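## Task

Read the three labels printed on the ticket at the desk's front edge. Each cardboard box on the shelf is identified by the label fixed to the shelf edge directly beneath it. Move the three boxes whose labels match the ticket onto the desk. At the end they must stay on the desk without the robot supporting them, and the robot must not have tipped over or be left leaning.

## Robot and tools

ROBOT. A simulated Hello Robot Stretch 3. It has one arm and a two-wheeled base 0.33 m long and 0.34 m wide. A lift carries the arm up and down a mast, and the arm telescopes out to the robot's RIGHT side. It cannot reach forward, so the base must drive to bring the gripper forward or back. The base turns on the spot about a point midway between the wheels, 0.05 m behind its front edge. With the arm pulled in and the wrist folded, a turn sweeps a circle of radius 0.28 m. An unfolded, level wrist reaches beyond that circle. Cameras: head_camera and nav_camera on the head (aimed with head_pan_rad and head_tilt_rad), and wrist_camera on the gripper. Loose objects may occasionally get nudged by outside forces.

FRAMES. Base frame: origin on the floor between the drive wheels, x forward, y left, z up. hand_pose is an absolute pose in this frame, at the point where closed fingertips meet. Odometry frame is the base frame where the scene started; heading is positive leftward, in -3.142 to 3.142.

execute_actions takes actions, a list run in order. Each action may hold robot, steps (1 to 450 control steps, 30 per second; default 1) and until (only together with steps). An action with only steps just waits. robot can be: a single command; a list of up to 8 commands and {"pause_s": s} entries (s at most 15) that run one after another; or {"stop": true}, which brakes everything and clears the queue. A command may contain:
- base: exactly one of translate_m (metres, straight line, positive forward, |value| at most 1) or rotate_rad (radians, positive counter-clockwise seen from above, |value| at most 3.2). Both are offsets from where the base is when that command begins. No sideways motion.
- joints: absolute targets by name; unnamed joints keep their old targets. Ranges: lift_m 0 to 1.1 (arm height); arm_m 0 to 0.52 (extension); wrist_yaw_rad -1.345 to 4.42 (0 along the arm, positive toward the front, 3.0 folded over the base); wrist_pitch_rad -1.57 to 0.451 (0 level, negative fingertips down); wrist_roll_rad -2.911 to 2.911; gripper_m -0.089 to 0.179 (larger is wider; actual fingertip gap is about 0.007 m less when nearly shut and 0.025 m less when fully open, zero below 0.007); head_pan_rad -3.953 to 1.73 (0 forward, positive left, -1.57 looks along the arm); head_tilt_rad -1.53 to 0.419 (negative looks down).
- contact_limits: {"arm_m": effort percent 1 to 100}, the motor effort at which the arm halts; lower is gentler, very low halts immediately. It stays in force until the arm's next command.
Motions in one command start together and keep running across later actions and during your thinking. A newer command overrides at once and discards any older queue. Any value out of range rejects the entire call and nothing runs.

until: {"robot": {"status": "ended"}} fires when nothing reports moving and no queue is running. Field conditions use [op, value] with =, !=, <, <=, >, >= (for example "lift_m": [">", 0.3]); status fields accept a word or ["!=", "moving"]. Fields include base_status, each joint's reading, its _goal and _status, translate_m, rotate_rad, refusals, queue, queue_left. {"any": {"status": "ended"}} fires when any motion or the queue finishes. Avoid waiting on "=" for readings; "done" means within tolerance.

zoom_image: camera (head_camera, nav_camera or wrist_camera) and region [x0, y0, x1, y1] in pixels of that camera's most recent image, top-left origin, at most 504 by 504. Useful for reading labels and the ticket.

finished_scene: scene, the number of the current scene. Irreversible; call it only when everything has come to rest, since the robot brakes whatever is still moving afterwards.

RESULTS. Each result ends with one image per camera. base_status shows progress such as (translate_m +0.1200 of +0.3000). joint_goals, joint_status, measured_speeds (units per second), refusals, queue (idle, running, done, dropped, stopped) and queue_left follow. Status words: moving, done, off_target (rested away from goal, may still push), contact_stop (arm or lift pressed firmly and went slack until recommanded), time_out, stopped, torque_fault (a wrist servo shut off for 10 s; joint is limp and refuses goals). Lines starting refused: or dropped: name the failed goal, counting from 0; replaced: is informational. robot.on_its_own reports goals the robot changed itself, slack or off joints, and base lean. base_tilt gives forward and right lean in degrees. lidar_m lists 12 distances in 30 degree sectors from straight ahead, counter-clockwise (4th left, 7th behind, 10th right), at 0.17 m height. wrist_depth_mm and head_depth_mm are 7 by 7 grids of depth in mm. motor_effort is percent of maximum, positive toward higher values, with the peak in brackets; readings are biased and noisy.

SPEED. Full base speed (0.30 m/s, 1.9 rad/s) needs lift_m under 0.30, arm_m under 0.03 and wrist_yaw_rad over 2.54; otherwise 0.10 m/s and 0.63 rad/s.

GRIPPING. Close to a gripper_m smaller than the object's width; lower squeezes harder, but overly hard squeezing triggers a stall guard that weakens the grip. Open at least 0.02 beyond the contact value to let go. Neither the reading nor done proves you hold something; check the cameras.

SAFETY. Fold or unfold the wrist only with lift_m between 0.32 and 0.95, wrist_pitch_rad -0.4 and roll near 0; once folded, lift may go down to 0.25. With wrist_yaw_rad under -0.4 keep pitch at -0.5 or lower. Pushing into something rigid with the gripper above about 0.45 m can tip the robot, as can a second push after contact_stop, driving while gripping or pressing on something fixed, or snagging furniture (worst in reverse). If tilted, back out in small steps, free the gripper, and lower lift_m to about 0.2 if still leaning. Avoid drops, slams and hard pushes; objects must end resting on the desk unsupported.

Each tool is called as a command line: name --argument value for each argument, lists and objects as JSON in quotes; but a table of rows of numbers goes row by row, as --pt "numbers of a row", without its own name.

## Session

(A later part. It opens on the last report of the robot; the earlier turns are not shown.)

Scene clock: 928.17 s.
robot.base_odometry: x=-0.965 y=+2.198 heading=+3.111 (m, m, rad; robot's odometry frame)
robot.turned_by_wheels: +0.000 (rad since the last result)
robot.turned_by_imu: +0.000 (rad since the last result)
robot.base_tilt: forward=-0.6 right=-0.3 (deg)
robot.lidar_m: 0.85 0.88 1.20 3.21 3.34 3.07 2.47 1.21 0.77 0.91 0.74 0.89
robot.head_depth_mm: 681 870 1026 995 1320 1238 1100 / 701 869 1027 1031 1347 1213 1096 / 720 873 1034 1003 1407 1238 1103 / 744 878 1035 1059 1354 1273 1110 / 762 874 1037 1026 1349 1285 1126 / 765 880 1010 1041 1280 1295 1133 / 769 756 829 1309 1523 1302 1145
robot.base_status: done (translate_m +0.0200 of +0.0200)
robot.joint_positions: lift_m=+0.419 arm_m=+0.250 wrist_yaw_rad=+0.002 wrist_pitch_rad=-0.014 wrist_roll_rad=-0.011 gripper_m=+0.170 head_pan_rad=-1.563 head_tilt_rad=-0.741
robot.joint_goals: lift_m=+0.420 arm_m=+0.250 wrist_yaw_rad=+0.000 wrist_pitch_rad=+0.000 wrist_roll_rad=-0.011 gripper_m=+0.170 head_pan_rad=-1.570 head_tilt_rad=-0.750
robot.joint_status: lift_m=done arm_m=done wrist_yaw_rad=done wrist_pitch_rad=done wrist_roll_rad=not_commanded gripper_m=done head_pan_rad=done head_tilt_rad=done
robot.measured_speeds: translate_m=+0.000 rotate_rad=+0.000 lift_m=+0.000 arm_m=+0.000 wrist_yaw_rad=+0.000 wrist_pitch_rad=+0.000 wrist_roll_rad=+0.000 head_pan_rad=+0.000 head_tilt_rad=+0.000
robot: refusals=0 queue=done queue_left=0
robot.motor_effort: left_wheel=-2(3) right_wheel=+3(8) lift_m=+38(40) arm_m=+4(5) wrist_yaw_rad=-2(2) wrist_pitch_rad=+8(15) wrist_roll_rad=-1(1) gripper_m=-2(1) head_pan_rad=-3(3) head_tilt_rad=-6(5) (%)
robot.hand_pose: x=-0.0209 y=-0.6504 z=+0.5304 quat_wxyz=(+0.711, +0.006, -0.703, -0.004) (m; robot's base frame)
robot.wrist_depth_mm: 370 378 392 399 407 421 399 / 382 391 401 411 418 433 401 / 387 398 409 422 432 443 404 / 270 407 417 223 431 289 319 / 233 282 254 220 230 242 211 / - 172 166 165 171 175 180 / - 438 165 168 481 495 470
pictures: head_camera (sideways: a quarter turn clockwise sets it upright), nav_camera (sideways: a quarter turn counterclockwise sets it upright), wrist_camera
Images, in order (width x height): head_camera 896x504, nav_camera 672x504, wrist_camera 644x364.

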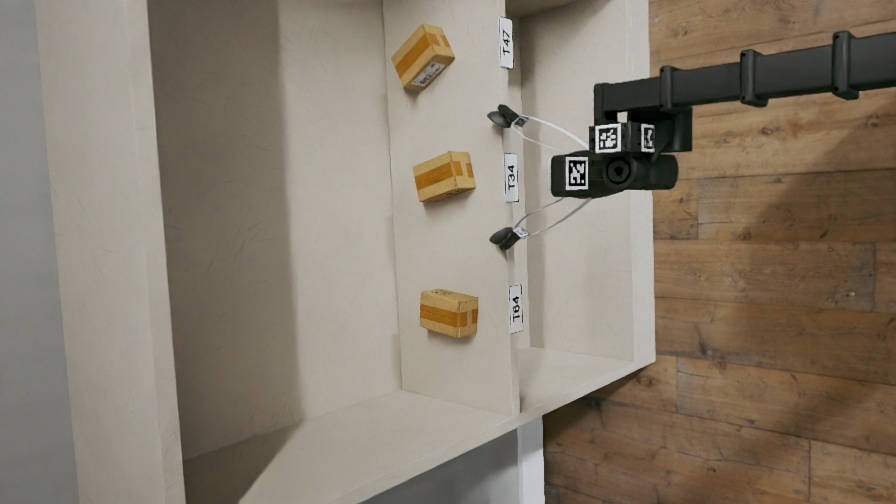

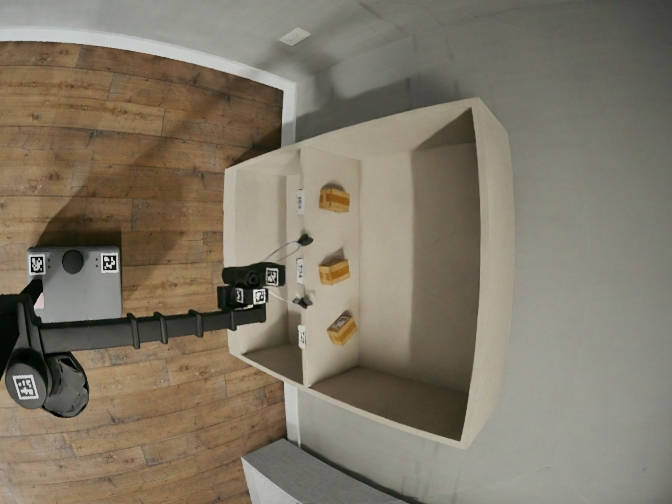

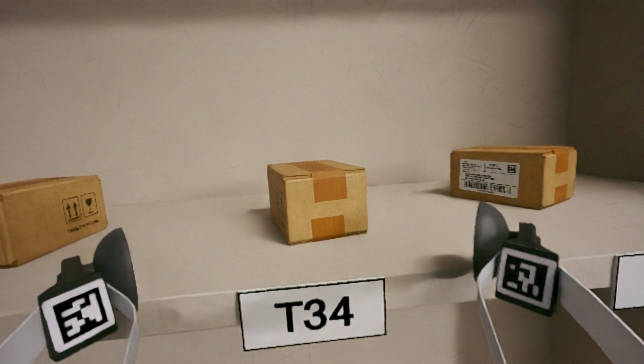

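execute_actions --actions '[{"robot":{"joints":{"lift_m":0.437,"wrist_roll_rad":-0.013,"wrist_pitch_rad":0.0}},"steps":450,"until":{"robot":{"status":"ended"}}},{"steps":5}]'

Scene clock: 937.07 s.
robot.base_odometry: x=-0.965 y=+2.198 heading=+3.111 (m, m, rad; robot's odometry frame)
robot.turned_by_wheels: +0.000 (rad since the last result)
robot.turned_by_imu: +0.000 (rad since the last result)
robot.base_tilt: forward=-0.5 right=-0.2 (deg)
robot.lidar_m: 0.85 0.88 1.19 3.20 3.34 3.04 2.47 1.21 0.77 0.91 0.74 0.89
robot.head_depth_mm: 678 867 1027 998 1315 1237 1101 / 696 871 1026 1030 1361 1210 1097 / 721 875 1028 1011 1405 1241 1103 / 744 877 1034 1059 1364 1272 1113 / 765 878 1035 1032 1348 1283 1123 / 764 879 1012 1044 1282 1298 1131 / 768 755 831 1309 1519 1307 1142
robot.base_status: done (translate_m +0.0200 of +0.0200)
robot.joint_positions: lift_m=+0.436 arm_m=+0.250 wrist_yaw_rad=+0.002 wrist_pitch_rad=-0.017 wrist_roll_rad=-0.011 gripper_m=+0.170 head_pan_rad=-1.563 head_tilt_rad=-0.741
robot.joint_goals: lift_m=+0.437 arm_m=+0.250 wrist_yaw_rad=+0.000 wrist_pitch_rad=+0.000 wrist_roll_rad=-0.013 gripper_m=+0.170 head_pan_rad=-1.570 head_tilt_rad=-0.750
robot.joint_status: lift_m=done arm_m=done wrist_yaw_rad=done wrist_pitch_rad=done wrist_roll_rad=done gripper_m=done head_pan_rad=done head_tilt_rad=done
robot.measured_speeds: translate_m=+0.000 rotate_rad=+0.000 lift_m=+0.000 arm_m=+0.000 wrist_yaw_rad=+0.000 wrist_pitch_rad=+0.000 wrist_roll_rad=+0.000 head_pan_rad=+0.000 head_tilt_rad=+0.000
robot: refusals=0 queue=done queue_left=0
robot.motor_effort: left_wheel=-2(2) right_wheel=+2(3) lift_m=+40(43) arm_m=+4(4) wrist_yaw_rad=-3(2) wrist_pitch_rad=+10(10) wrist_roll_rad=-1(2) gripper_m=+0(1) head_pan_rad=-4(5) head_tilt_rad=-5(6) (%)
robot.hand_pose: x=-0.0209 y=-0.6504 z=+0.5467 quat_wxyz=(+0.711, +0.007, -0.703, -0.005) (m; robot's base frame)
robot.wrist_depth_mm: 370 382 388 399 407 418 394 / 382 389 397 407 420 430 400 / 389 399 411 420 431 444 405 / 397 408 421 279 441 298 375 / 242 319 306 226 276 270 253 / 220 206 200 193 188 177 182 / - 161 165 167 483 495 459
pictures: head_camera (sideways: a quarter turn clockwise sets it upright), nav_camera (sideways: a quarter turn counterclockwise sets it upright), wrist_camera
Images, in order (width x height): head_camera 896x504, nav_camera 672x504, wrist_camera 644x364.

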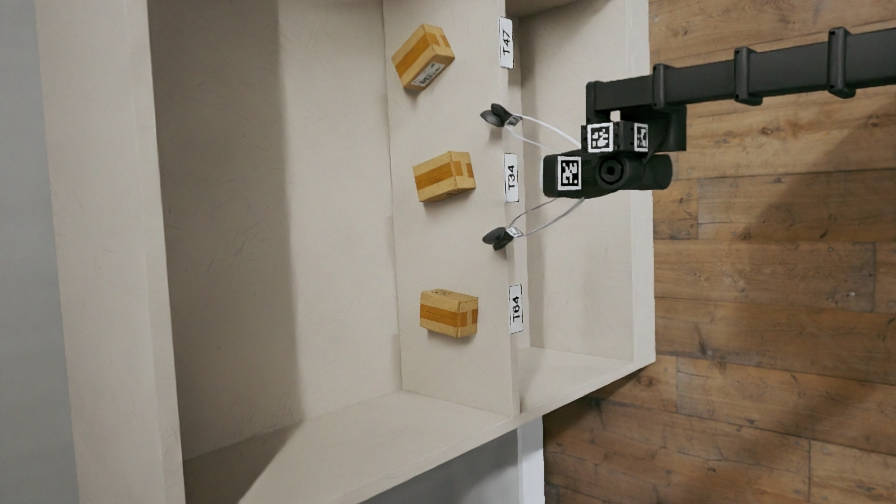

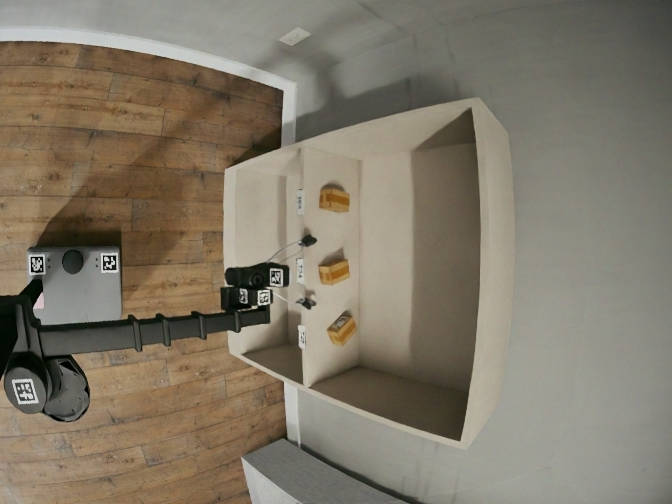

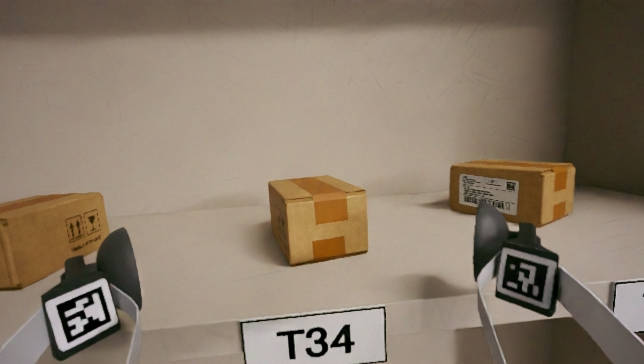

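execute_actions --actions '[{"robot":{"joints":{"lift_m":0.432,"arm_m":0.35},"base":{"translate_m":-0.008}},"steps":450,"until":{"robot":{"status":"ended"}}},{"steps":5}]'

Scene clock: 948.30 s.
robot.base_odometry: x=-0.957 y=+2.198 heading=+3.111 (m, m, rad; robot's odometry frame)
robot.turned_by_wheels: +0.000 (rad since the last result)
robot.turned_by_imu: +0.000 (rad since the last result)
robot.base_tilt: forward=-0.6 right=-0.2 (deg)
robot.lidar_m: 0.86 0.89 1.21 3.23 3.62 3.04 2.46 1.20 0.77 0.91 0.74 0.90
robot.head_depth_mm: 679 873 1028 997 1319 1235 1084 / 698 875 1028 1021 - 1243 1089 / 720 874 1028 1030 1287 1253 1106 / 745 877 1034 1058 1366 1279 1117 / 762 878 1035 1028 1358 1278 1127 / 767 882 1017 1056 1293 1301 1138 / 769 774 850 1240 1513 1309 1144
robot.base_status: done (translate_m -0.0080 of -0.0080)
robot.joint_positions: lift_m=+0.433 arm_m=+0.350 wrist_yaw_rad=+0.001 wrist_pitch_rad=-0.017 wrist_roll_rad=-0.011 gripper_m=+0.170 head_pan_rad=-1.563 head_tilt_rad=-0.741
robot.joint_goals: lift_m=+0.432 arm_m=+0.350 wrist_yaw_rad=+0.000 wrist_pitch_rad=+0.000 wrist_roll_rad=-0.013 gripper_m=+0.170 head_pan_rad=-1.570 head_tilt_rad=-0.750
robot.joint_status: lift_m=done arm_m=done wrist_yaw_rad=done wrist_pitch_rad=done wrist_roll_rad=done gripper_m=done head_pan_rad=done head_tilt_rad=done
robot.measured_speeds: translate_m=+0.000 rotate_rad=+0.000 lift_m=+0.000 arm_m=+0.000 wrist_yaw_rad=+0.000 wrist_pitch_rad=+0.000 wrist_roll_rad=+0.000 head_pan_rad=+0.000 head_tilt_rad=+0.000
robot: refusals=0 queue=done queue_left=0
robot.motor_effort: left_wheel=-2(6) right_wheel=+2(6) lift_m=+13(40) arm_m=+3(4) wrist_yaw_rad=-1(2) wrist_pitch_rad=+10(10) wrist_roll_rad=-1(0) gripper_m=+0(2) head_pan_rad=-4(4) head_tilt_rad=-6(6) (%)
robot.hand_pose: x=-0.0211 y=-0.7504 z=+0.5428 quat_wxyz=(+0.711, +0.007, -0.703, -0.006) (m; robot's base frame)
robot.wrist_depth_mm: 282 287 294 303 308 318 327 / 286 294 303 309 318 327 339 / 294 301 310 316 326 334 345 / 303 310 318 324 337 341 201 / 304 310 245 124 242 226 192 / 223 197 179 121 167 164 169 / - 145 136 125 133 132 130
pictures: head_camera (sideways: a quarter turn clockwise sets it upright), nav_camera (sideways: a quarter turn counterclockwise sets it upright), wrist_camera
Images, in order (width x height): head_camera 896x504, nav_camera 672x504, wrist_camera 644x364.

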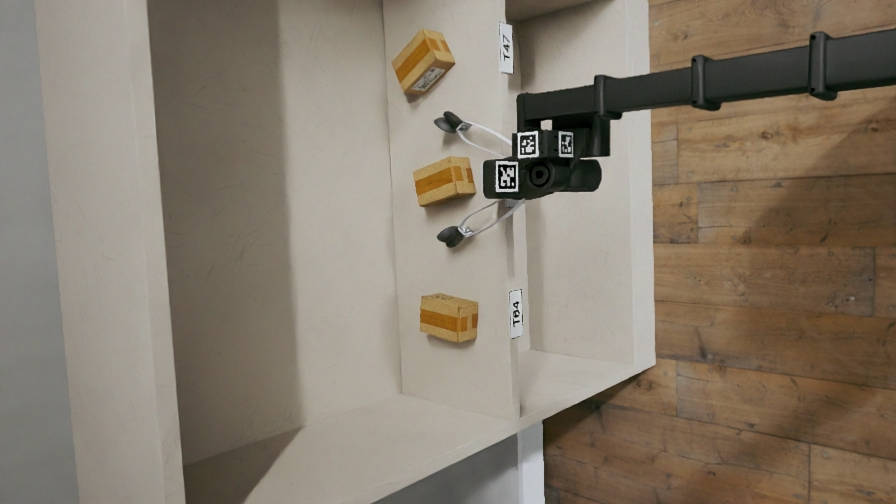

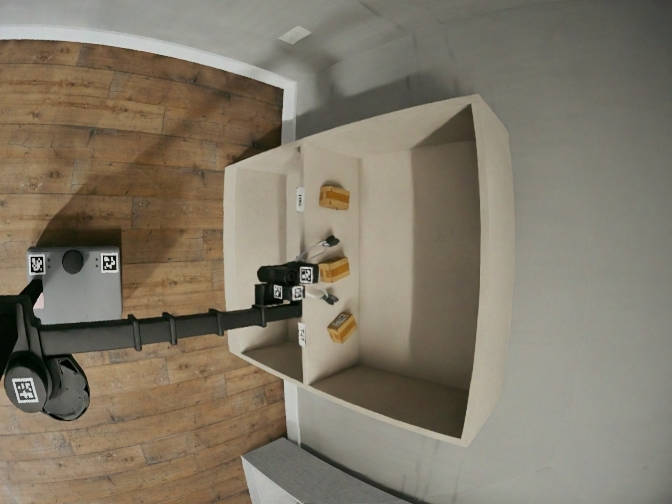

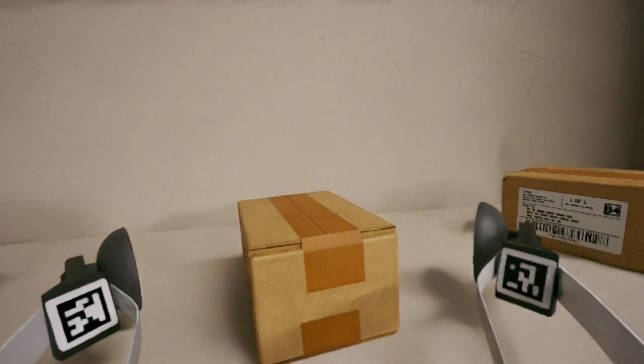

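execute_actions --actions '[{"robot":[{"joints":{"arm_m":0.355}},{"joints":{"gripper_m":0.04}}],"steps":200,"until":{"robot":{"status":"ended"}}},{"steps":15}]'

Scene clock: 962.67 s.
robot.base_odometry: x=-0.957 y=+2.198 heading=+3.111 (m, m, rad; robot's odometry frame)
robot.turned_by_wheels: +0.000 (rad since the last result)
robot.turned_by_imu: +0.000 (rad since the last result)
robot.base_tilt: forward=-0.7 right=-0.4 (deg)
robot.lidar_m: 0.86 0.89 1.21 3.26 3.63 3.04 2.46 1.20 0.77 0.91 0.74 0.90
robot.head_depth_mm: 677 872 1028 991 1309 1239 1090 / 699 876 1027 1025 1323 1250 1086 / 720 875 1034 1018 1286 1256 1105 / 743 876 1034 1059 1357 1274 1118 / 764 881 1039 1030 1353 1276 1125 / 765 878 1016 1057 1304 1293 1134 / 770 776 849 1238 1528 1308 1140
robot.base_status: done (translate_m -0.0080 of -0.0080)
robot.joint_positions: lift_m=+0.433 arm_m=+0.355 wrist_yaw_rad=+0.001 wrist_pitch_rad=-0.018 wrist_roll_rad=-0.011 gripper_m=+0.041 head_pan_rad=-1.563 head_tilt_rad=-0.741
robot.joint_goals: lift_m=+0.432 arm_m=+0.355 wrist_yaw_rad=+0.000 wrist_pitch_rad=+0.000 wrist_roll_rad=-0.013 gripper_m=+0.040 head_pan_rad=-1.570 head_tilt_rad=-0.750
robot.joint_status: lift_m=done arm_m=done wrist_yaw_rad=done wrist_pitch_rad=done wrist_roll_rad=done gripper_m=done head_pan_rad=done head_tilt_rad=done
robot.measured_speeds: translate_m=+0.000 rotate_rad=+0.000 lift_m=+0.000 arm_m=+0.000 wrist_yaw_rad=+0.000 wrist_pitch_rad=+0.000 wrist_roll_rad=+0.000 head_pan_rad=+0.000 head_tilt_rad=+0.000
robot: refusals=0 queue=done queue_left=0
robot.motor_effort: left_wheel=-1(2) right_wheel=+3(2) lift_m=+13(12) arm_m=+3(4) wrist_yaw_rad=-1(1) wrist_pitch_rad=+10(11) wrist_roll_rad=-1(1) gripper_m=-14(87) head_pan_rad=-4(4) head_tilt_rad=-6(5) (%)
robot.hand_pose: x=-0.0213 y=-0.7554 z=+0.5427 quat_wxyz=(+0.711, +0.007, -0.703, -0.006) (m; robot's base frame)
robot.wrist_depth_mm: 277 281 291 297 304 312 322 / 283 291 296 304 313 323 331 / 290 298 305 314 322 331 340 / 296 305 314 318 333 335 199 / 301 306 143 126 248 228 190 / 206 201 114 122 137 174 168 / 150 145 134 125 135 132 130
pictures: head_camera (sideways: a quarter turn clockwise sets it upright), nav_camera (sideways: a quarter turn counterclockwise sets it upright), wrist_camera
Images, in order (width x height): head_camera 896x504, nav_camera 672x504, wrist_camera 644x364.

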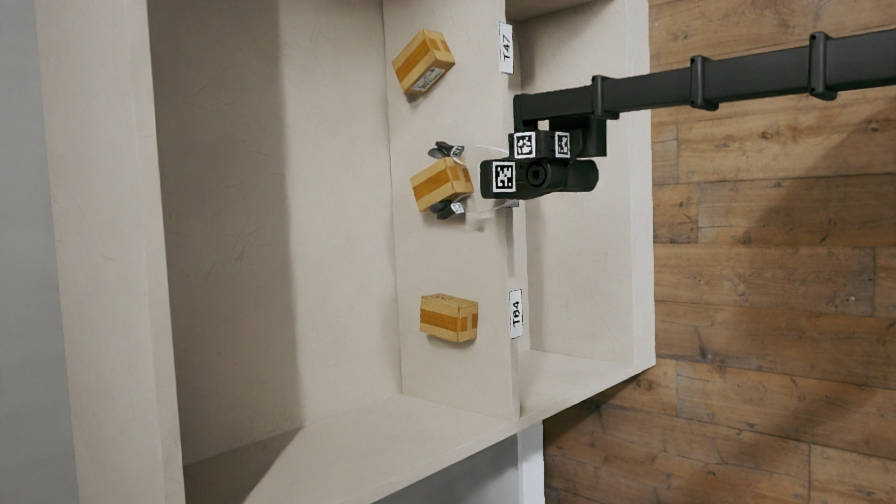

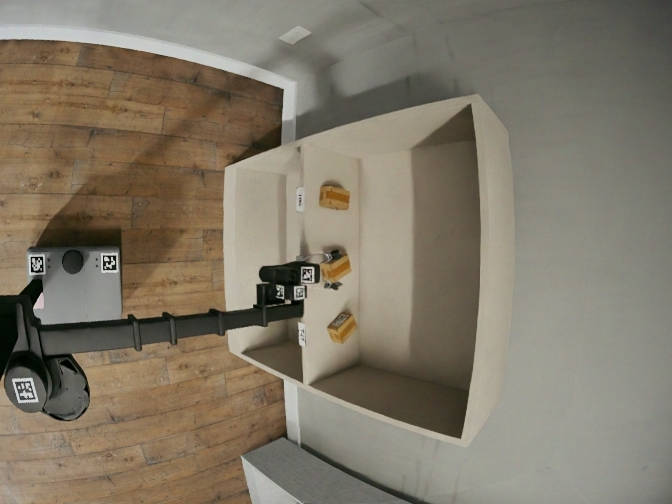

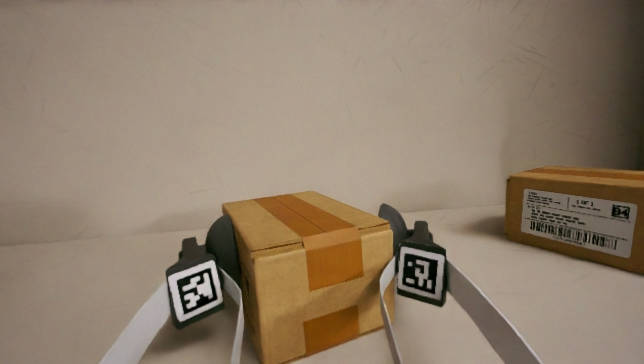

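execute_actions --actions '[{"robot":{"joints":{"gripper_m":0.03}},"steps":60,"until":{"robot":{"status":"ended"}}},{"steps":20}]'

Scene clock: 975.33 s.
robot.base_odometry: x=-0.957 y=+2.198 heading=+3.111 (m, m, rad; robot's odometry frame)
robot.turned_by_wheels: +0.000 (rad since the last result)
robot.turned_by_imu: +0.000 (rad since the last result)
robot.base_tilt: forward=-0.6 right=-0.2 (deg)
robot.lidar_m: 0.86 0.89 1.20 3.24 3.63 3.05 2.47 1.20 0.77 0.91 0.74 0.90
robot.head_depth_mm: 679 867 1026 994 1313 1243 1088 / 699 871 1026 1020 1324 1245 1094 / 720 872 1032 1018 1289 1260 1104 / 742 876 1029 1055 1351 1271 1120 / 763 877 1035 1029 1355 1278 1125 / 764 879 1013 1057 1291 1294 1134 / 768 774 848 1234 1526 1299 1149
robot.base_status: done (translate_m -0.0080 of -0.0080)
robot.joint_positions: lift_m=+0.433 arm_m=+0.355 wrist_yaw_rad=+0.001 wrist_pitch_rad=-0.018 wrist_roll_rad=-0.011 gripper_m=+0.031 head_pan_rad=-1.563 head_tilt_rad=-0.741
robot.joint_goals: lift_m=+0.432 arm_m=+0.355 wrist_yaw_rad=+0.000 wrist_pitch_rad=+0.000 wrist_roll_rad=-0.013 gripper_m=+0.030 head_pan_rad=-1.570 head_tilt_rad=-0.750
robot.joint_status: lift_m=done arm_m=done wrist_yaw_rad=done wrist_pitch_rad=done wrist_roll_rad=done gripper_m=done head_pan_rad=done head_tilt_rad=done
robot.measured_speeds: translate_m=+0.000 rotate_rad=+0.000 lift_m=+0.000 arm_m=+0.000 wrist_yaw_rad=+0.000 wrist_pitch_rad=+0.000 wrist_roll_rad=+0.000 head_pan_rad=+0.000 head_tilt_rad=+0.000
robot: refusals=0 queue=done queue_left=0
robot.motor_effort: left_wheel=-2(2) right_wheel=+3(2) lift_m=+12(13) arm_m=+4(4) wrist_yaw_rad=-1(1) wrist_pitch_rad=+10(10) wrist_roll_rad=-1(1) gripper_m=-18(63) head_pan_rad=-4(4) head_tilt_rad=-6(6) (%)
robot.hand_pose: x=-0.0213 y=-0.7554 z=+0.5427 quat_wxyz=(+0.711, +0.007, -0.703, -0.006) (m; robot's base frame)
robot.wrist_depth_mm: 274 282 289 298 305 313 321 / 282 288 298 302 314 322 332 / 289 296 304 312 323 331 339 / 299 304 313 320 330 337 199 / 302 307 143 126 249 229 190 / 206 201 114 122 136 174 168 / 150 145 135 125 134 133 129
pictures: head_camera (sideways: a quarter turn clockwise sets it upright), nav_camera (sideways: a quarter turn counterclockwise sets it upright), wrist_camera
Images, in order (width x height): head_camera 896x504, nav_camera 672x504, wrist_camera 644x364.

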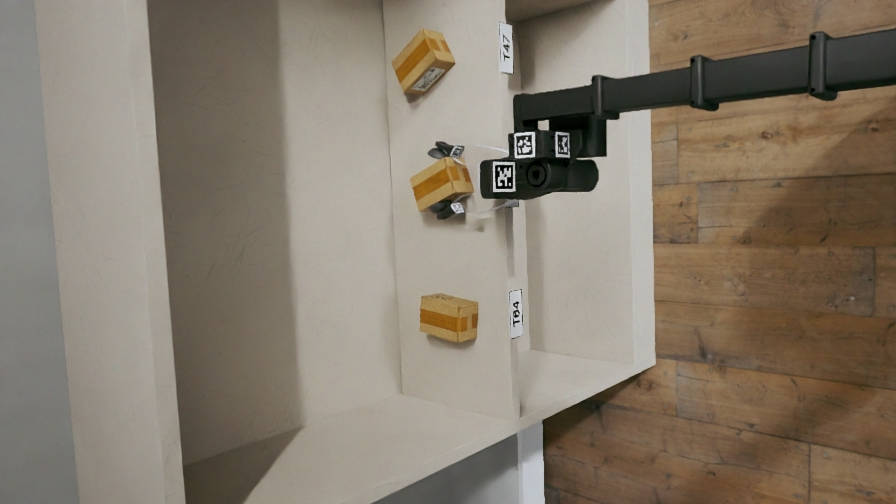

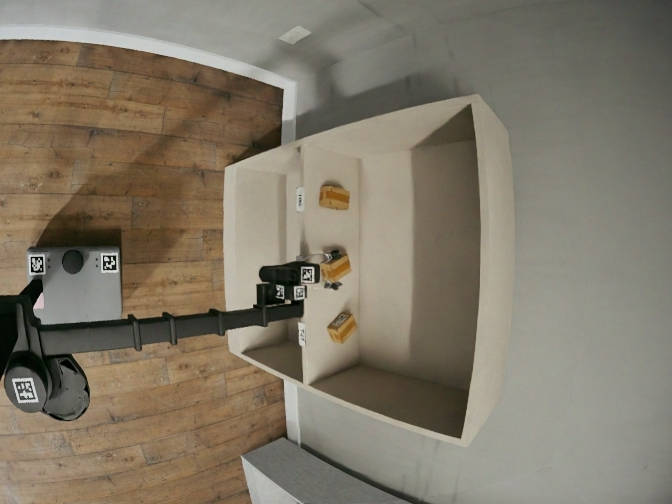

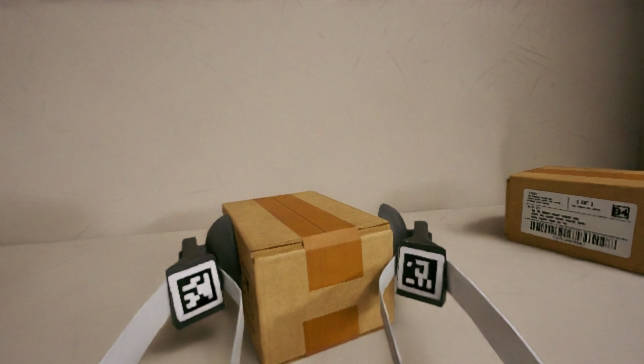

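execute_actions --actions '[{"robot":[{"joints":{"lift_m":0.47}},{"joints":{"arm_m":0.0}}],"steps":300,"until":{"robot":{"status":"ended"}}},{"steps":5}]'

Scene clock: 983.23 s.
robot.base_odometry: x=-0.957 y=+2.198 heading=+3.111 (m, m, rad; robot's odometry frame)
robot.turned_by_wheels: +0.000 (rad since the last result)
robot.turned_by_imu: +0.000 (rad since the last result)
robot.base_tilt: forward=-0.6 right=-0.3 (deg)
robot.lidar_m: 0.86 0.89 1.21 3.25 3.64 3.04 2.46 1.20 0.77 0.91 0.74 0.90
robot.head_depth_mm: 679 869 1024 996 1312 1238 1105 / 701 871 1024 1026 1330 1246 1134 / 722 874 1033 1044 1349 1239 1111 / 744 876 1034 1057 1359 1268 1117 / 763 880 1036 1032 1359 1280 1126 / 766 881 1019 1053 1299 1292 1133 / 768 775 851 1271 1531 1301 1143
robot.base_status: done (translate_m -0.0080 of -0.0080)
robot.joint_positions: lift_m=+0.469 arm_m=+0.000 wrist_yaw_rad=+0.001 wrist_pitch_rad=-0.030 wrist_roll_rad=-0.011 gripper_m=+0.031 head_pan_rad=-1.563 head_tilt_rad=-0.741
robot.joint_goals: lift_m=+0.470 arm_m=+0.000 wrist_yaw_rad=+0.000 wrist_pitch_rad=+0.000 wrist_roll_rad=-0.013 gripper_m=+0.030 head_pan_rad=-1.570 head_tilt_rad=-0.750
robot.joint_status: lift_m=done arm_m=done wrist_yaw_rad=done wrist_pitch_rad=done wrist_roll_rad=done gripper_m=done head_pan_rad=done head_tilt_rad=done
robot.measured_speeds: translate_m=+0.000 rotate_rad=+0.000 lift_m=+0.000 arm_m=+0.000 wrist_yaw_rad=+0.000 wrist_pitch_rad=+0.000 wrist_roll_rad=+0.000 head_pan_rad=+0.000 head_tilt_rad=+0.000
robot: refusals=0 queue=done queue_left=0
robot.motor_effort: left_wheel=-2(2) right_wheel=+2(2) lift_m=+40(40) arm_m=-4(5) wrist_yaw_rad=-1(1) wrist_pitch_rad=+18(18) wrist_roll_rad=-1(0) gripper_m=-17(18) head_pan_rad=-4(4) head_tilt_rad=-6(6) (%)
robot.hand_pose: x=-0.0213 y=-0.4007 z=+0.5763 quat_wxyz=(+0.711, +0.011, -0.703, -0.011) (m; robot's base frame)
robot.wrist_depth_mm: 532 607 620 644 654 552 722 / 519 625 631 661 670 565 760 / 512 642 658 680 696 577 777 / 503 635 670 682 558 533 818 / 438 423 151 126 434 551 841 / 487 687 114 122 137 577 858 / 480 679 730 126 794 581 867
pictures: head_camera (sideways: a quarter turn clockwise sets it upright), nav_camera (sideways: a quarter turn counterclockwise sets it upright), wrist_camera
Images, in order (width x height): head_camera 896x504, nav_camera 672x504, wrist_camera 644x364.

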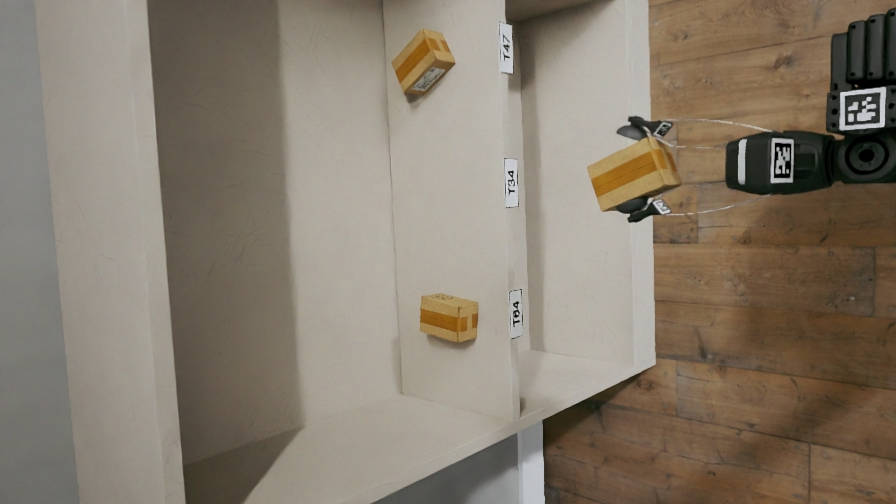

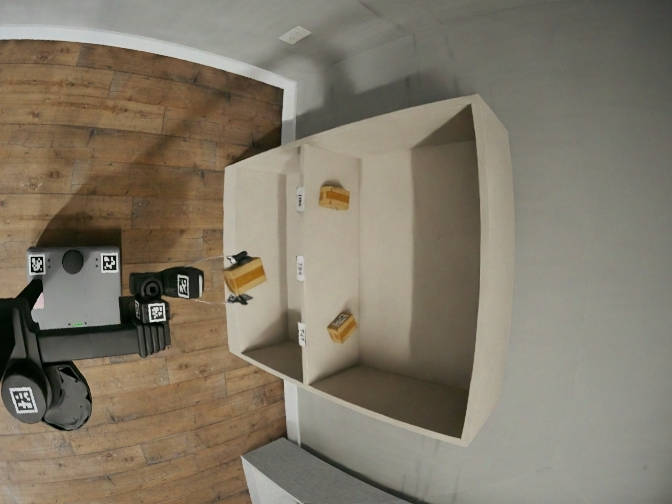

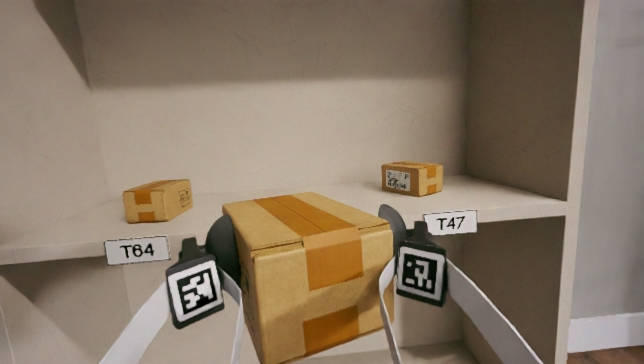

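execute_actions --actions '[{"robot":[{"base":{"rotate_rad":1.859},"joints":{"head_pan_rad":-1.2,"head_tilt_rad":-0.9}},{"base":{"translate_m":1.0},"joints":{"lift_m":0.95}},{"base":{"translate_m":1.0}},{"base":{"translate_m":0.379}},{"base":{"rotate_rad":1.287},"joints":{"head_pan_rad":-1.57,"head_tilt_rad":-0.45}}],"steps":450,"until":{"robot":{"queue_left":["<=",2]}}}]'

Scene clock: 1009.77 s.
robot.base_odometry: x=-0.703 y=+1.231 heading=-1.314 (m, m, rad; robot's odometry frame)
robot.turned_by_wheels: +1.859 (rad since the last result)
robot.turned_by_imu: +1.888 (rad since the last result)
robot.base_tilt: forward=-0.7 right=-0.2 (deg)
robot.lidar_m: 2.41 3.04 2.64 2.46 2.15 1.62 1.73 1.30 1.13 1.13 1.32 2.32
robot.head_depth_mm: 1041 1220 1427 1509 1346 1164 1082 / 1119 1314 1573 1512 1337 1184 1103 / 1206 1427 1702 1524 1346 1196 1112 / 1303 1588 1782 1547 1360 1208 1088 / 1434 1754 1831 1565 1375 1222 1099 / 1575 1980 1854 1593 1385 1230 1109 / 1756 2168 1882 1616 1404 1244 1110
robot.base_status: done (translate_m +1.0000 of +1.0000)
robot.joint_positions: lift_m=+0.949 arm_m=+0.000 wrist_yaw_rad=+0.001 wrist_pitch_rad=-0.030 wrist_roll_rad=-0.011 gripper_m=+0.031 head_pan_rad=-1.207 head_tilt_rad=-0.889
robot.joint_goals: lift_m=+0.950 arm_m=+0.000 wrist_yaw_rad=+0.000 wrist_pitch_rad=+0.000 wrist_roll_rad=-0.013 gripper_m=+0.030 head_pan_rad=-1.200 head_tilt_rad=-0.900
robot.joint_status: lift_m=done arm_m=done wrist_yaw_rad=done wrist_pitch_rad=done wrist_roll_rad=done gripper_m=done head_pan_rad=done head_tilt_rad=done
robot.measured_speeds: translate_m=+0.000 rotate_rad=+0.000 lift_m=+0.000 arm_m=+0.000 wrist_yaw_rad=+0.000 wrist_pitch_rad=+0.000 wrist_roll_rad=+0.000 head_pan_rad=+0.000 head_tilt_rad=+0.000
robot: refusals=0 queue=running queue_left=2
robot.motor_effort: left_wheel=-2(6) right_wheel=+2(9) lift_m=+40(42) arm_m=-3(4) wrist_yaw_rad=+0(0) wrist_pitch_rad=+18(18) wrist_roll_rad=-1(0) gripper_m=-18(18) head_pan_rad=+4(37) head_tilt_rad=-6(24) (%)
robot.hand_pose: x=-0.0213 y=-0.4007 z=+1.0562 quat_wxyz=(+0.711, +0.011, -0.703, -0.011) (m; robot's base frame)
robot.wrist_depth_mm: - 962 893 856 823 775 740 / - - 964 896 829 798 754 / - - 987 887 865 813 773 / - - - 890 808 742 686 / - - 151 126 640 860 804 / - - 114 122 137 879 836 / - - - 126 986 908 866
pictures: head_camera (sideways: a quarter turn clockwise sets it upright), nav_camera (sideways: a quarter turn counterclockwise sets it upright), wrist_camera
Images, in order (width x height): head_camera 896x504, nav_camera 672x504, wrist_camera 644x364.

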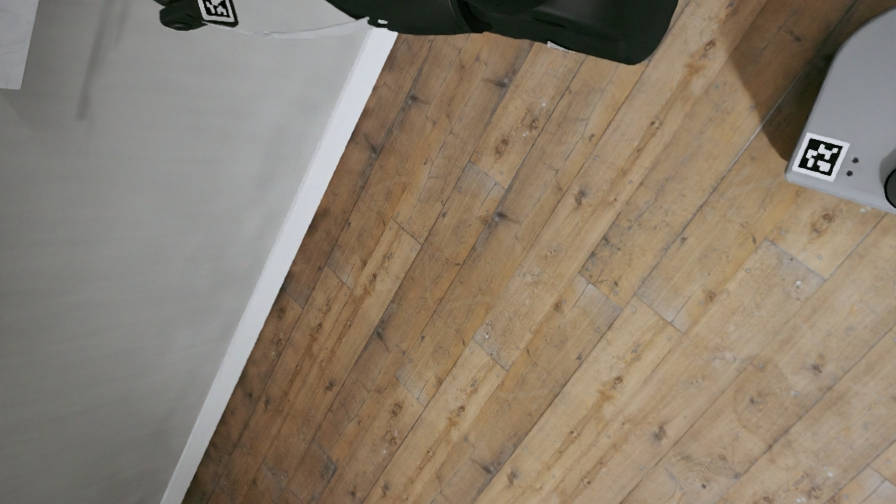

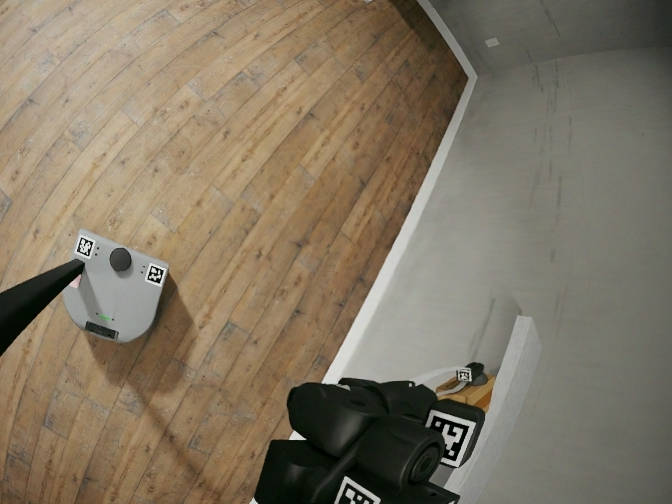

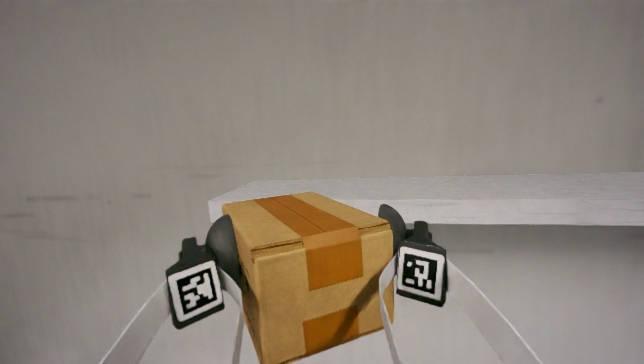

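execute_actions --actions '[{"steps":450,"until":{"robot":{"status":"ended"}}},{"steps":450,"until":{"robot":{"status":"ended"}}}]'

Scene clock: 1028.53 s.
robot.base_odometry: x=-0.352 y=-0.103 heading=-0.027 (m, m, rad; robot's odometry frame)
robot.turned_by_wheels: +1.287 (rad since the last result)
robot.turned_by_imu: +1.311 (rad since the last result)
robot.base_tilt: forward=-0.6 right=-0.3 (deg)
robot.lidar_m: 2.25 2.35 3.05 2.96 2.16 1.57 1.51 1.56 1.12 1.07 0.93 2.14
robot.head_depth_mm: 1220 1343 981 1199 1386 - - / 1231 1348 1002 756 - - - / 1231 1354 1032 428 1418 - 1234 / 1243 1362 1057 1271 1712 1490 1241 / 1243 1377 1091 1283 1245 1473 1261 / 1258 1384 1119 1357 1860 1537 1266 / 1262 1387 1156 1735 1876 1553 1282
robot.base_status: done (rotate_rad +1.2869 of +1.2870)
robot.joint_positions: lift_m=+0.949 arm_m=+0.000 wrist_yaw_rad=+0.001 wrist_pitch_rad=-0.030 wrist_roll_rad=-0.011 gripper_m=+0.031 head_pan_rad=-1.563 head_tilt_rad=-0.458
robot.joint_goals: lift_m=+0.950 arm_m=+0.000 wrist_yaw_rad=+0.000 wrist_pitch_rad=+0.000 wrist_roll_rad=-0.013 gripper_m=+0.030 head_pan_rad=-1.570 head_tilt_rad=-0.450
robot.joint_status: lift_m=done arm_m=done wrist_yaw_rad=done wrist_pitch_rad=done wrist_roll_rad=done gripper_m=done head_pan_rad=done head_tilt_rad=done
robot.measured_speeds: translate_m=+0.000 rotate_rad=+0.000 lift_m=+0.000 arm_m=+0.000 wrist_yaw_rad=+0.000 wrist_pitch_rad=+0.000 wrist_roll_rad=+0.000 head_pan_rad=+0.000 head_tilt_rad=+0.000
robot: refusals=0 queue=done queue_left=0
robot.motor_effort: left_wheel=-2(7) right_wheel=+2(10) lift_m=+40(41) arm_m=-4(3) wrist_yaw_rad=+0(1) wrist_pitch_rad=+18(18) wrist_roll_rad=-1(1) gripper_m=-18(19) head_pan_rad=-5(37) head_tilt_rad=+6(39) (%)
robot.hand_pose: x=-0.0213 y=-0.4007 z=+1.0562 quat_wxyz=(+0.711, +0.011, -0.703, -0.011) (m; robot's base frame)
robot.wrist_depth_mm: - - - - - - - / - - - - - - - / - - - - - - - / - - - - 919 - - / 564 572 151 126 534 - - / - - 114 122 137 - - / - - 852 127 - - -
pictures: head_camera (sideways: a quarter turn clockwise sets it upright), nav_camera (sideways: a quarter turn counterclockwise sets it upright), wrist_camera
Images, in order (width x height): head_camera 896x504, nav_camera 672x504, wrist_camera 644x364.

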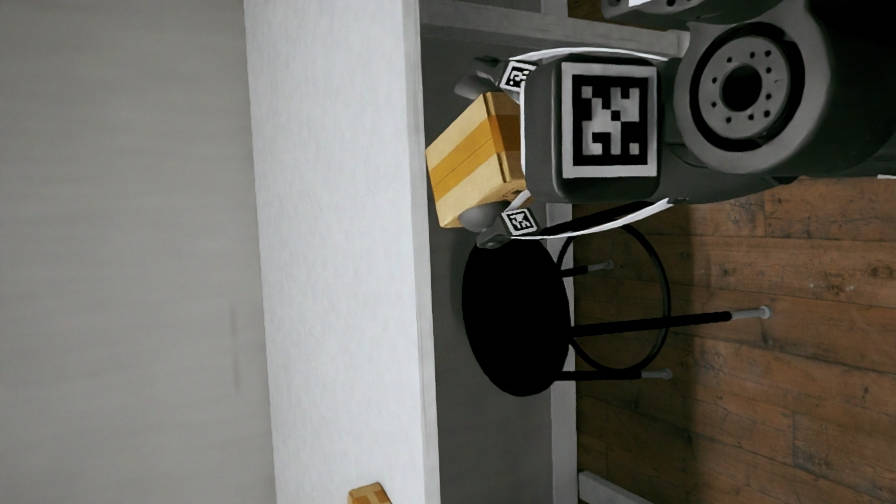

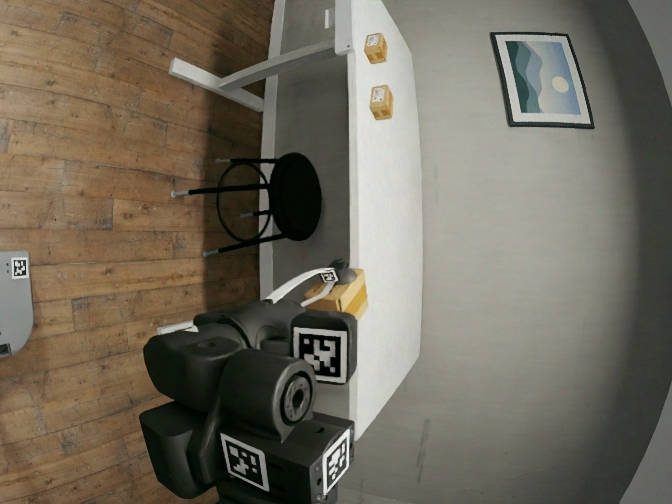

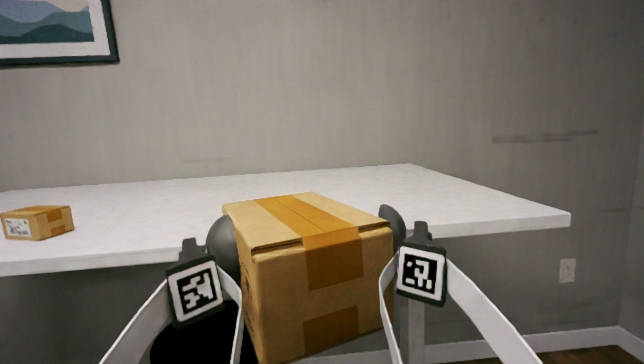

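execute_actions --actions '[{"robot":[{"joints":{"arm_m":0.47}},{"joints":{"lift_m":0.88}}],"steps":450,"until":{"robot":{"status":"ended"}}},{"steps":5}]'

Scene clock: 1040.40 s.
robot.base_odometry: x=-0.352 y=-0.103 heading=-0.027 (m, m, rad; robot's odometry frame)
robot.turned_by_wheels: +0.000 (rad since the last result)
robot.turned_by_imu: +0.000 (rad since the last result)
robot.base_tilt: forward=-0.7 right=-0.3 (deg)
robot.lidar_m: 2.25 2.35 3.02 2.96 2.16 1.57 1.51 1.57 1.12 1.07 0.93 2.14
robot.head_depth_mm: 1223 1335 1043 - 1407 1416 1217 / 1229 1343 1165 1715 1789 1474 1222 / 1231 1357 1199 1712 1818 1485 1236 / 1239 1360 1060 1321 1709 1500 1251 / 1248 1373 1089 1288 1247 1470 1256 / 1249 1378 1121 1366 1840 1532 1264 / 1266 1385 1151 1735 1862 1549 1279
robot.base_status: done (rotate_rad +1.2869 of +1.2870)
robot.joint_positions: lift_m=+0.881 arm_m=+0.470 wrist_yaw_rad=+0.001 wrist_pitch_rad=-0.030 wrist_roll_rad=-0.011 gripper_m=+0.031 head_pan_rad=-1.563 head_tilt_rad=-0.458
robot.joint_goals: lift_m=+0.880 arm_m=+0.470 wrist_yaw_rad=+0.000 wrist_pitch_rad=+0.000 wrist_roll_rad=-0.013 gripper_m=+0.030 head_pan_rad=-1.570 head_tilt_rad=-0.450
robot.joint_status: lift_m=done arm_m=done wrist_yaw_rad=done wrist_pitch_rad=done wrist_roll_rad=done gripper_m=done head_pan_rad=done head_tilt_rad=done
robot.measured_speeds: translate_m=+0.000 rotate_rad=+0.000 lift_m=+0.000 arm_m=+0.000 wrist_yaw_rad=+0.000 wrist_pitch_rad=+0.000 wrist_roll_rad=+0.000 head_pan_rad=+0.000 head_tilt_rad=+0.000
robot: refusals=0 queue=done queue_left=0
robot.motor_effort: left_wheel=-2(2) right_wheel=+2(2) lift_m=+15(40) arm_m=+3(3) wrist_yaw_rad=-1(1) wrist_pitch_rad=+18(18) wrist_roll_rad=-1(1) gripper_m=-18(19) head_pan_rad=-4(4) head_tilt_rad=+5(5) (%)
robot.hand_pose: x=-0.0213 y=-0.8700 z=+0.9874 quat_wxyz=(+0.711, +0.011, -0.703, -0.011) (m; robot's base frame)
robot.wrist_depth_mm: 727 735 753 766 781 806 823 / 733 746 775 790 821 837 841 / 758 760 799 807 824 837 878 / 766 715 646 579 528 489 455 / 353 333 151 127 270 275 264 / 227 221 114 122 137 194 187 / 168 161 150 127 147 148 144
pictures: head_camera (sideways: a quarter turn clockwise sets it upright), nav_camera (sideways: a quarter turn counterclockwise sets it upright), wrist_camera
Images, in order (width x height): head_camera 896x504, nav_camera 672x504, wrist_camera 644x364.

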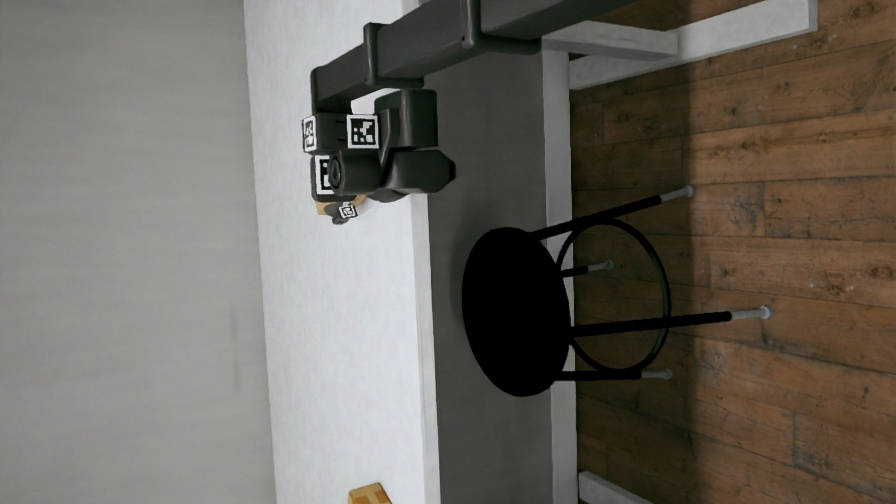

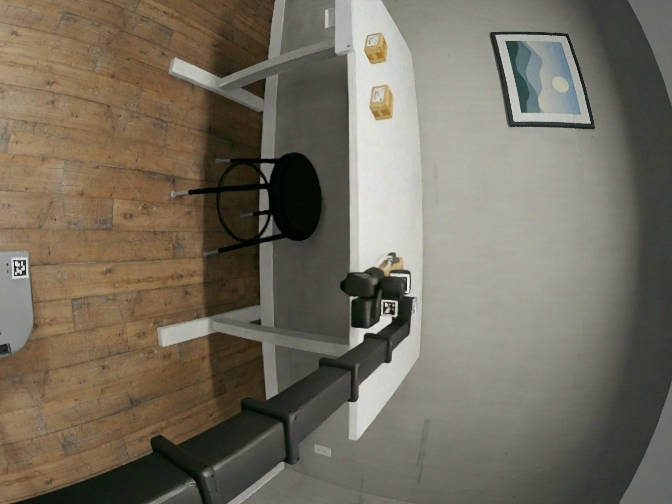

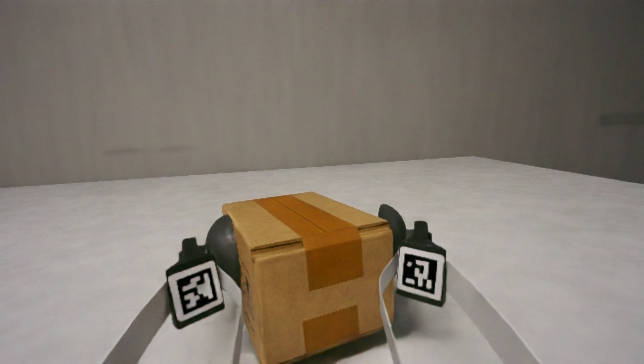

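execute_actions --actions '[{"robot":{"joints":{"lift_m":0.871}},"steps":150,"until":{"robot":{"status":"ended"}}},{"steps":5}]'

Scene clock: 1045.40 s.
robot.base_odometry: x=-0.352 y=-0.103 heading=-0.027 (m, m, rad; robot's odometry frame)
robot.turned_by_wheels: +0.000 (rad since the last result)
robot.turned_by_imu: +0.000 (rad since the last result)
robot.base_tilt: forward=-0.7 right=-0.2 (deg)
robot.lidar_m: 2.25 2.34 3.02 2.96 2.16 1.57 1.51 1.56 1.12 1.07 0.93 2.14
robot.head_depth_mm: 1214 1338 1017 - 1520 1423 1213 / 1233 1351 1163 1702 1781 1477 1222 / 1236 1363 1198 1710 1800 1487 1236 / 1250 1361 1058 1334 1700 1495 1249 / 1247 1367 1082 1284 1241 1480 1258 / 1258 1378 1115 1362 1848 1527 1270 / 1258 1387 1154 1737 1892 1553 1283
robot.base_status: done (rotate_rad +1.2869 of +1.2870)
robot.joint_positions: lift_m=+0.872 arm_m=+0.470 wrist_yaw_rad=+0.001 wrist_pitch_rad=-0.030 wrist_roll_rad=-0.011 gripper_m=+0.031 head_pan_rad=-1.563 head_tilt_rad=-0.458
robot.joint_goals: lift_m=+0.871 arm_m=+0.470 wrist_yaw_rad=+0.000 wrist_pitch_rad=+0.000 wrist_roll_rad=-0.013 gripper_m=+0.030 head_pan_rad=-1.570 head_tilt_rad=-0.450
robot.joint_status: lift_m=done arm_m=done wrist_yaw_rad=done wrist_pitch_rad=done wrist_roll_rad=done gripper_m=done head_pan_rad=done head_tilt_rad=done
robot.measured_speeds: translate_m=+0.000 rotate_rad=+0.000 lift_m=+0.000 arm_m=+0.000 wrist_yaw_rad=+0.000 wrist_pitch_rad=+0.000 wrist_roll_rad=+0.000 head_pan_rad=+0.000 head_tilt_rad=+0.000
robot: refusals=0 queue=done queue_left=0
robot.motor_effort: left_wheel=-2(2) right_wheel=+2(2) lift_m=+13(13) arm_m=+3(3) wrist_yaw_rad=-1(1) wrist_pitch_rad=+18(18) wrist_roll_rad=+0(0) gripper_m=-19(18) head_pan_rad=-5(4) head_tilt_rad=+5(5) (%)
robot.hand_pose: x=-0.0213 y=-0.8700 z=+0.9784 quat_wxyz=(+0.711, +0.011, -0.703, -0.011) (m; robot's base frame)
robot.wrist_depth_mm: 713 737 755 770 798 801 838 / 732 761 767 791 794 829 857 / 749 777 797 811 827 857 867 / 759 649 581 534 483 446 415 / 322 305 143 126 246 252 239 / 207 203 114 122 136 176 170 / 152 147 137 127 136 135 131
pictures: head_camera (sideways: a quarter turn clockwise sets it upright), nav_camera (sideways: a quarter turn counterclockwise sets it upright), wrist_camera
Images, in order (width x height): head_camera 896x504, nav_camera 672x504, wrist_camera 644x364.

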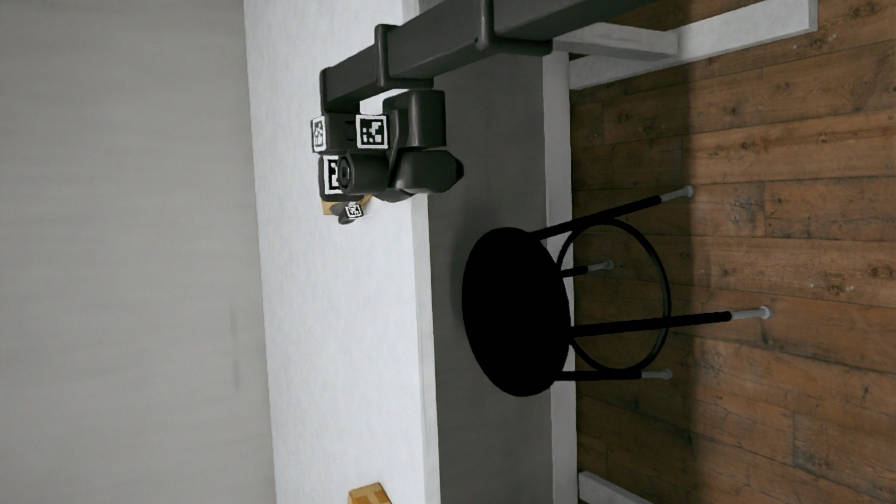

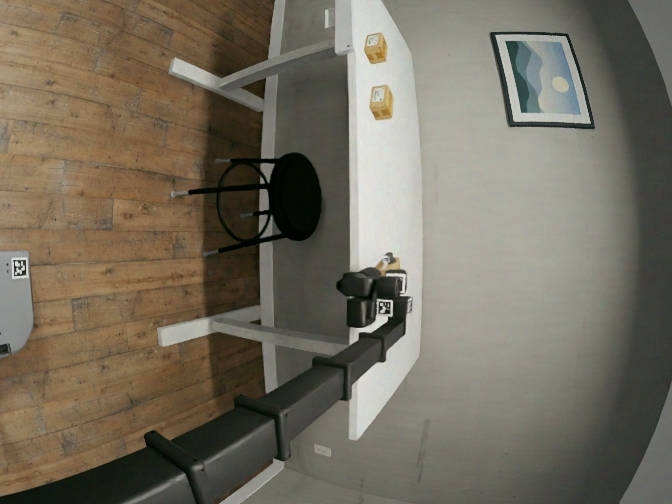

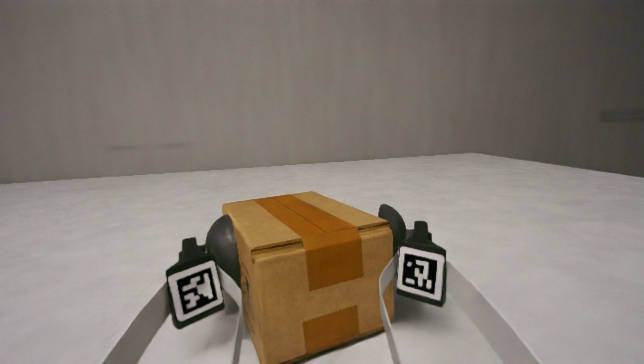

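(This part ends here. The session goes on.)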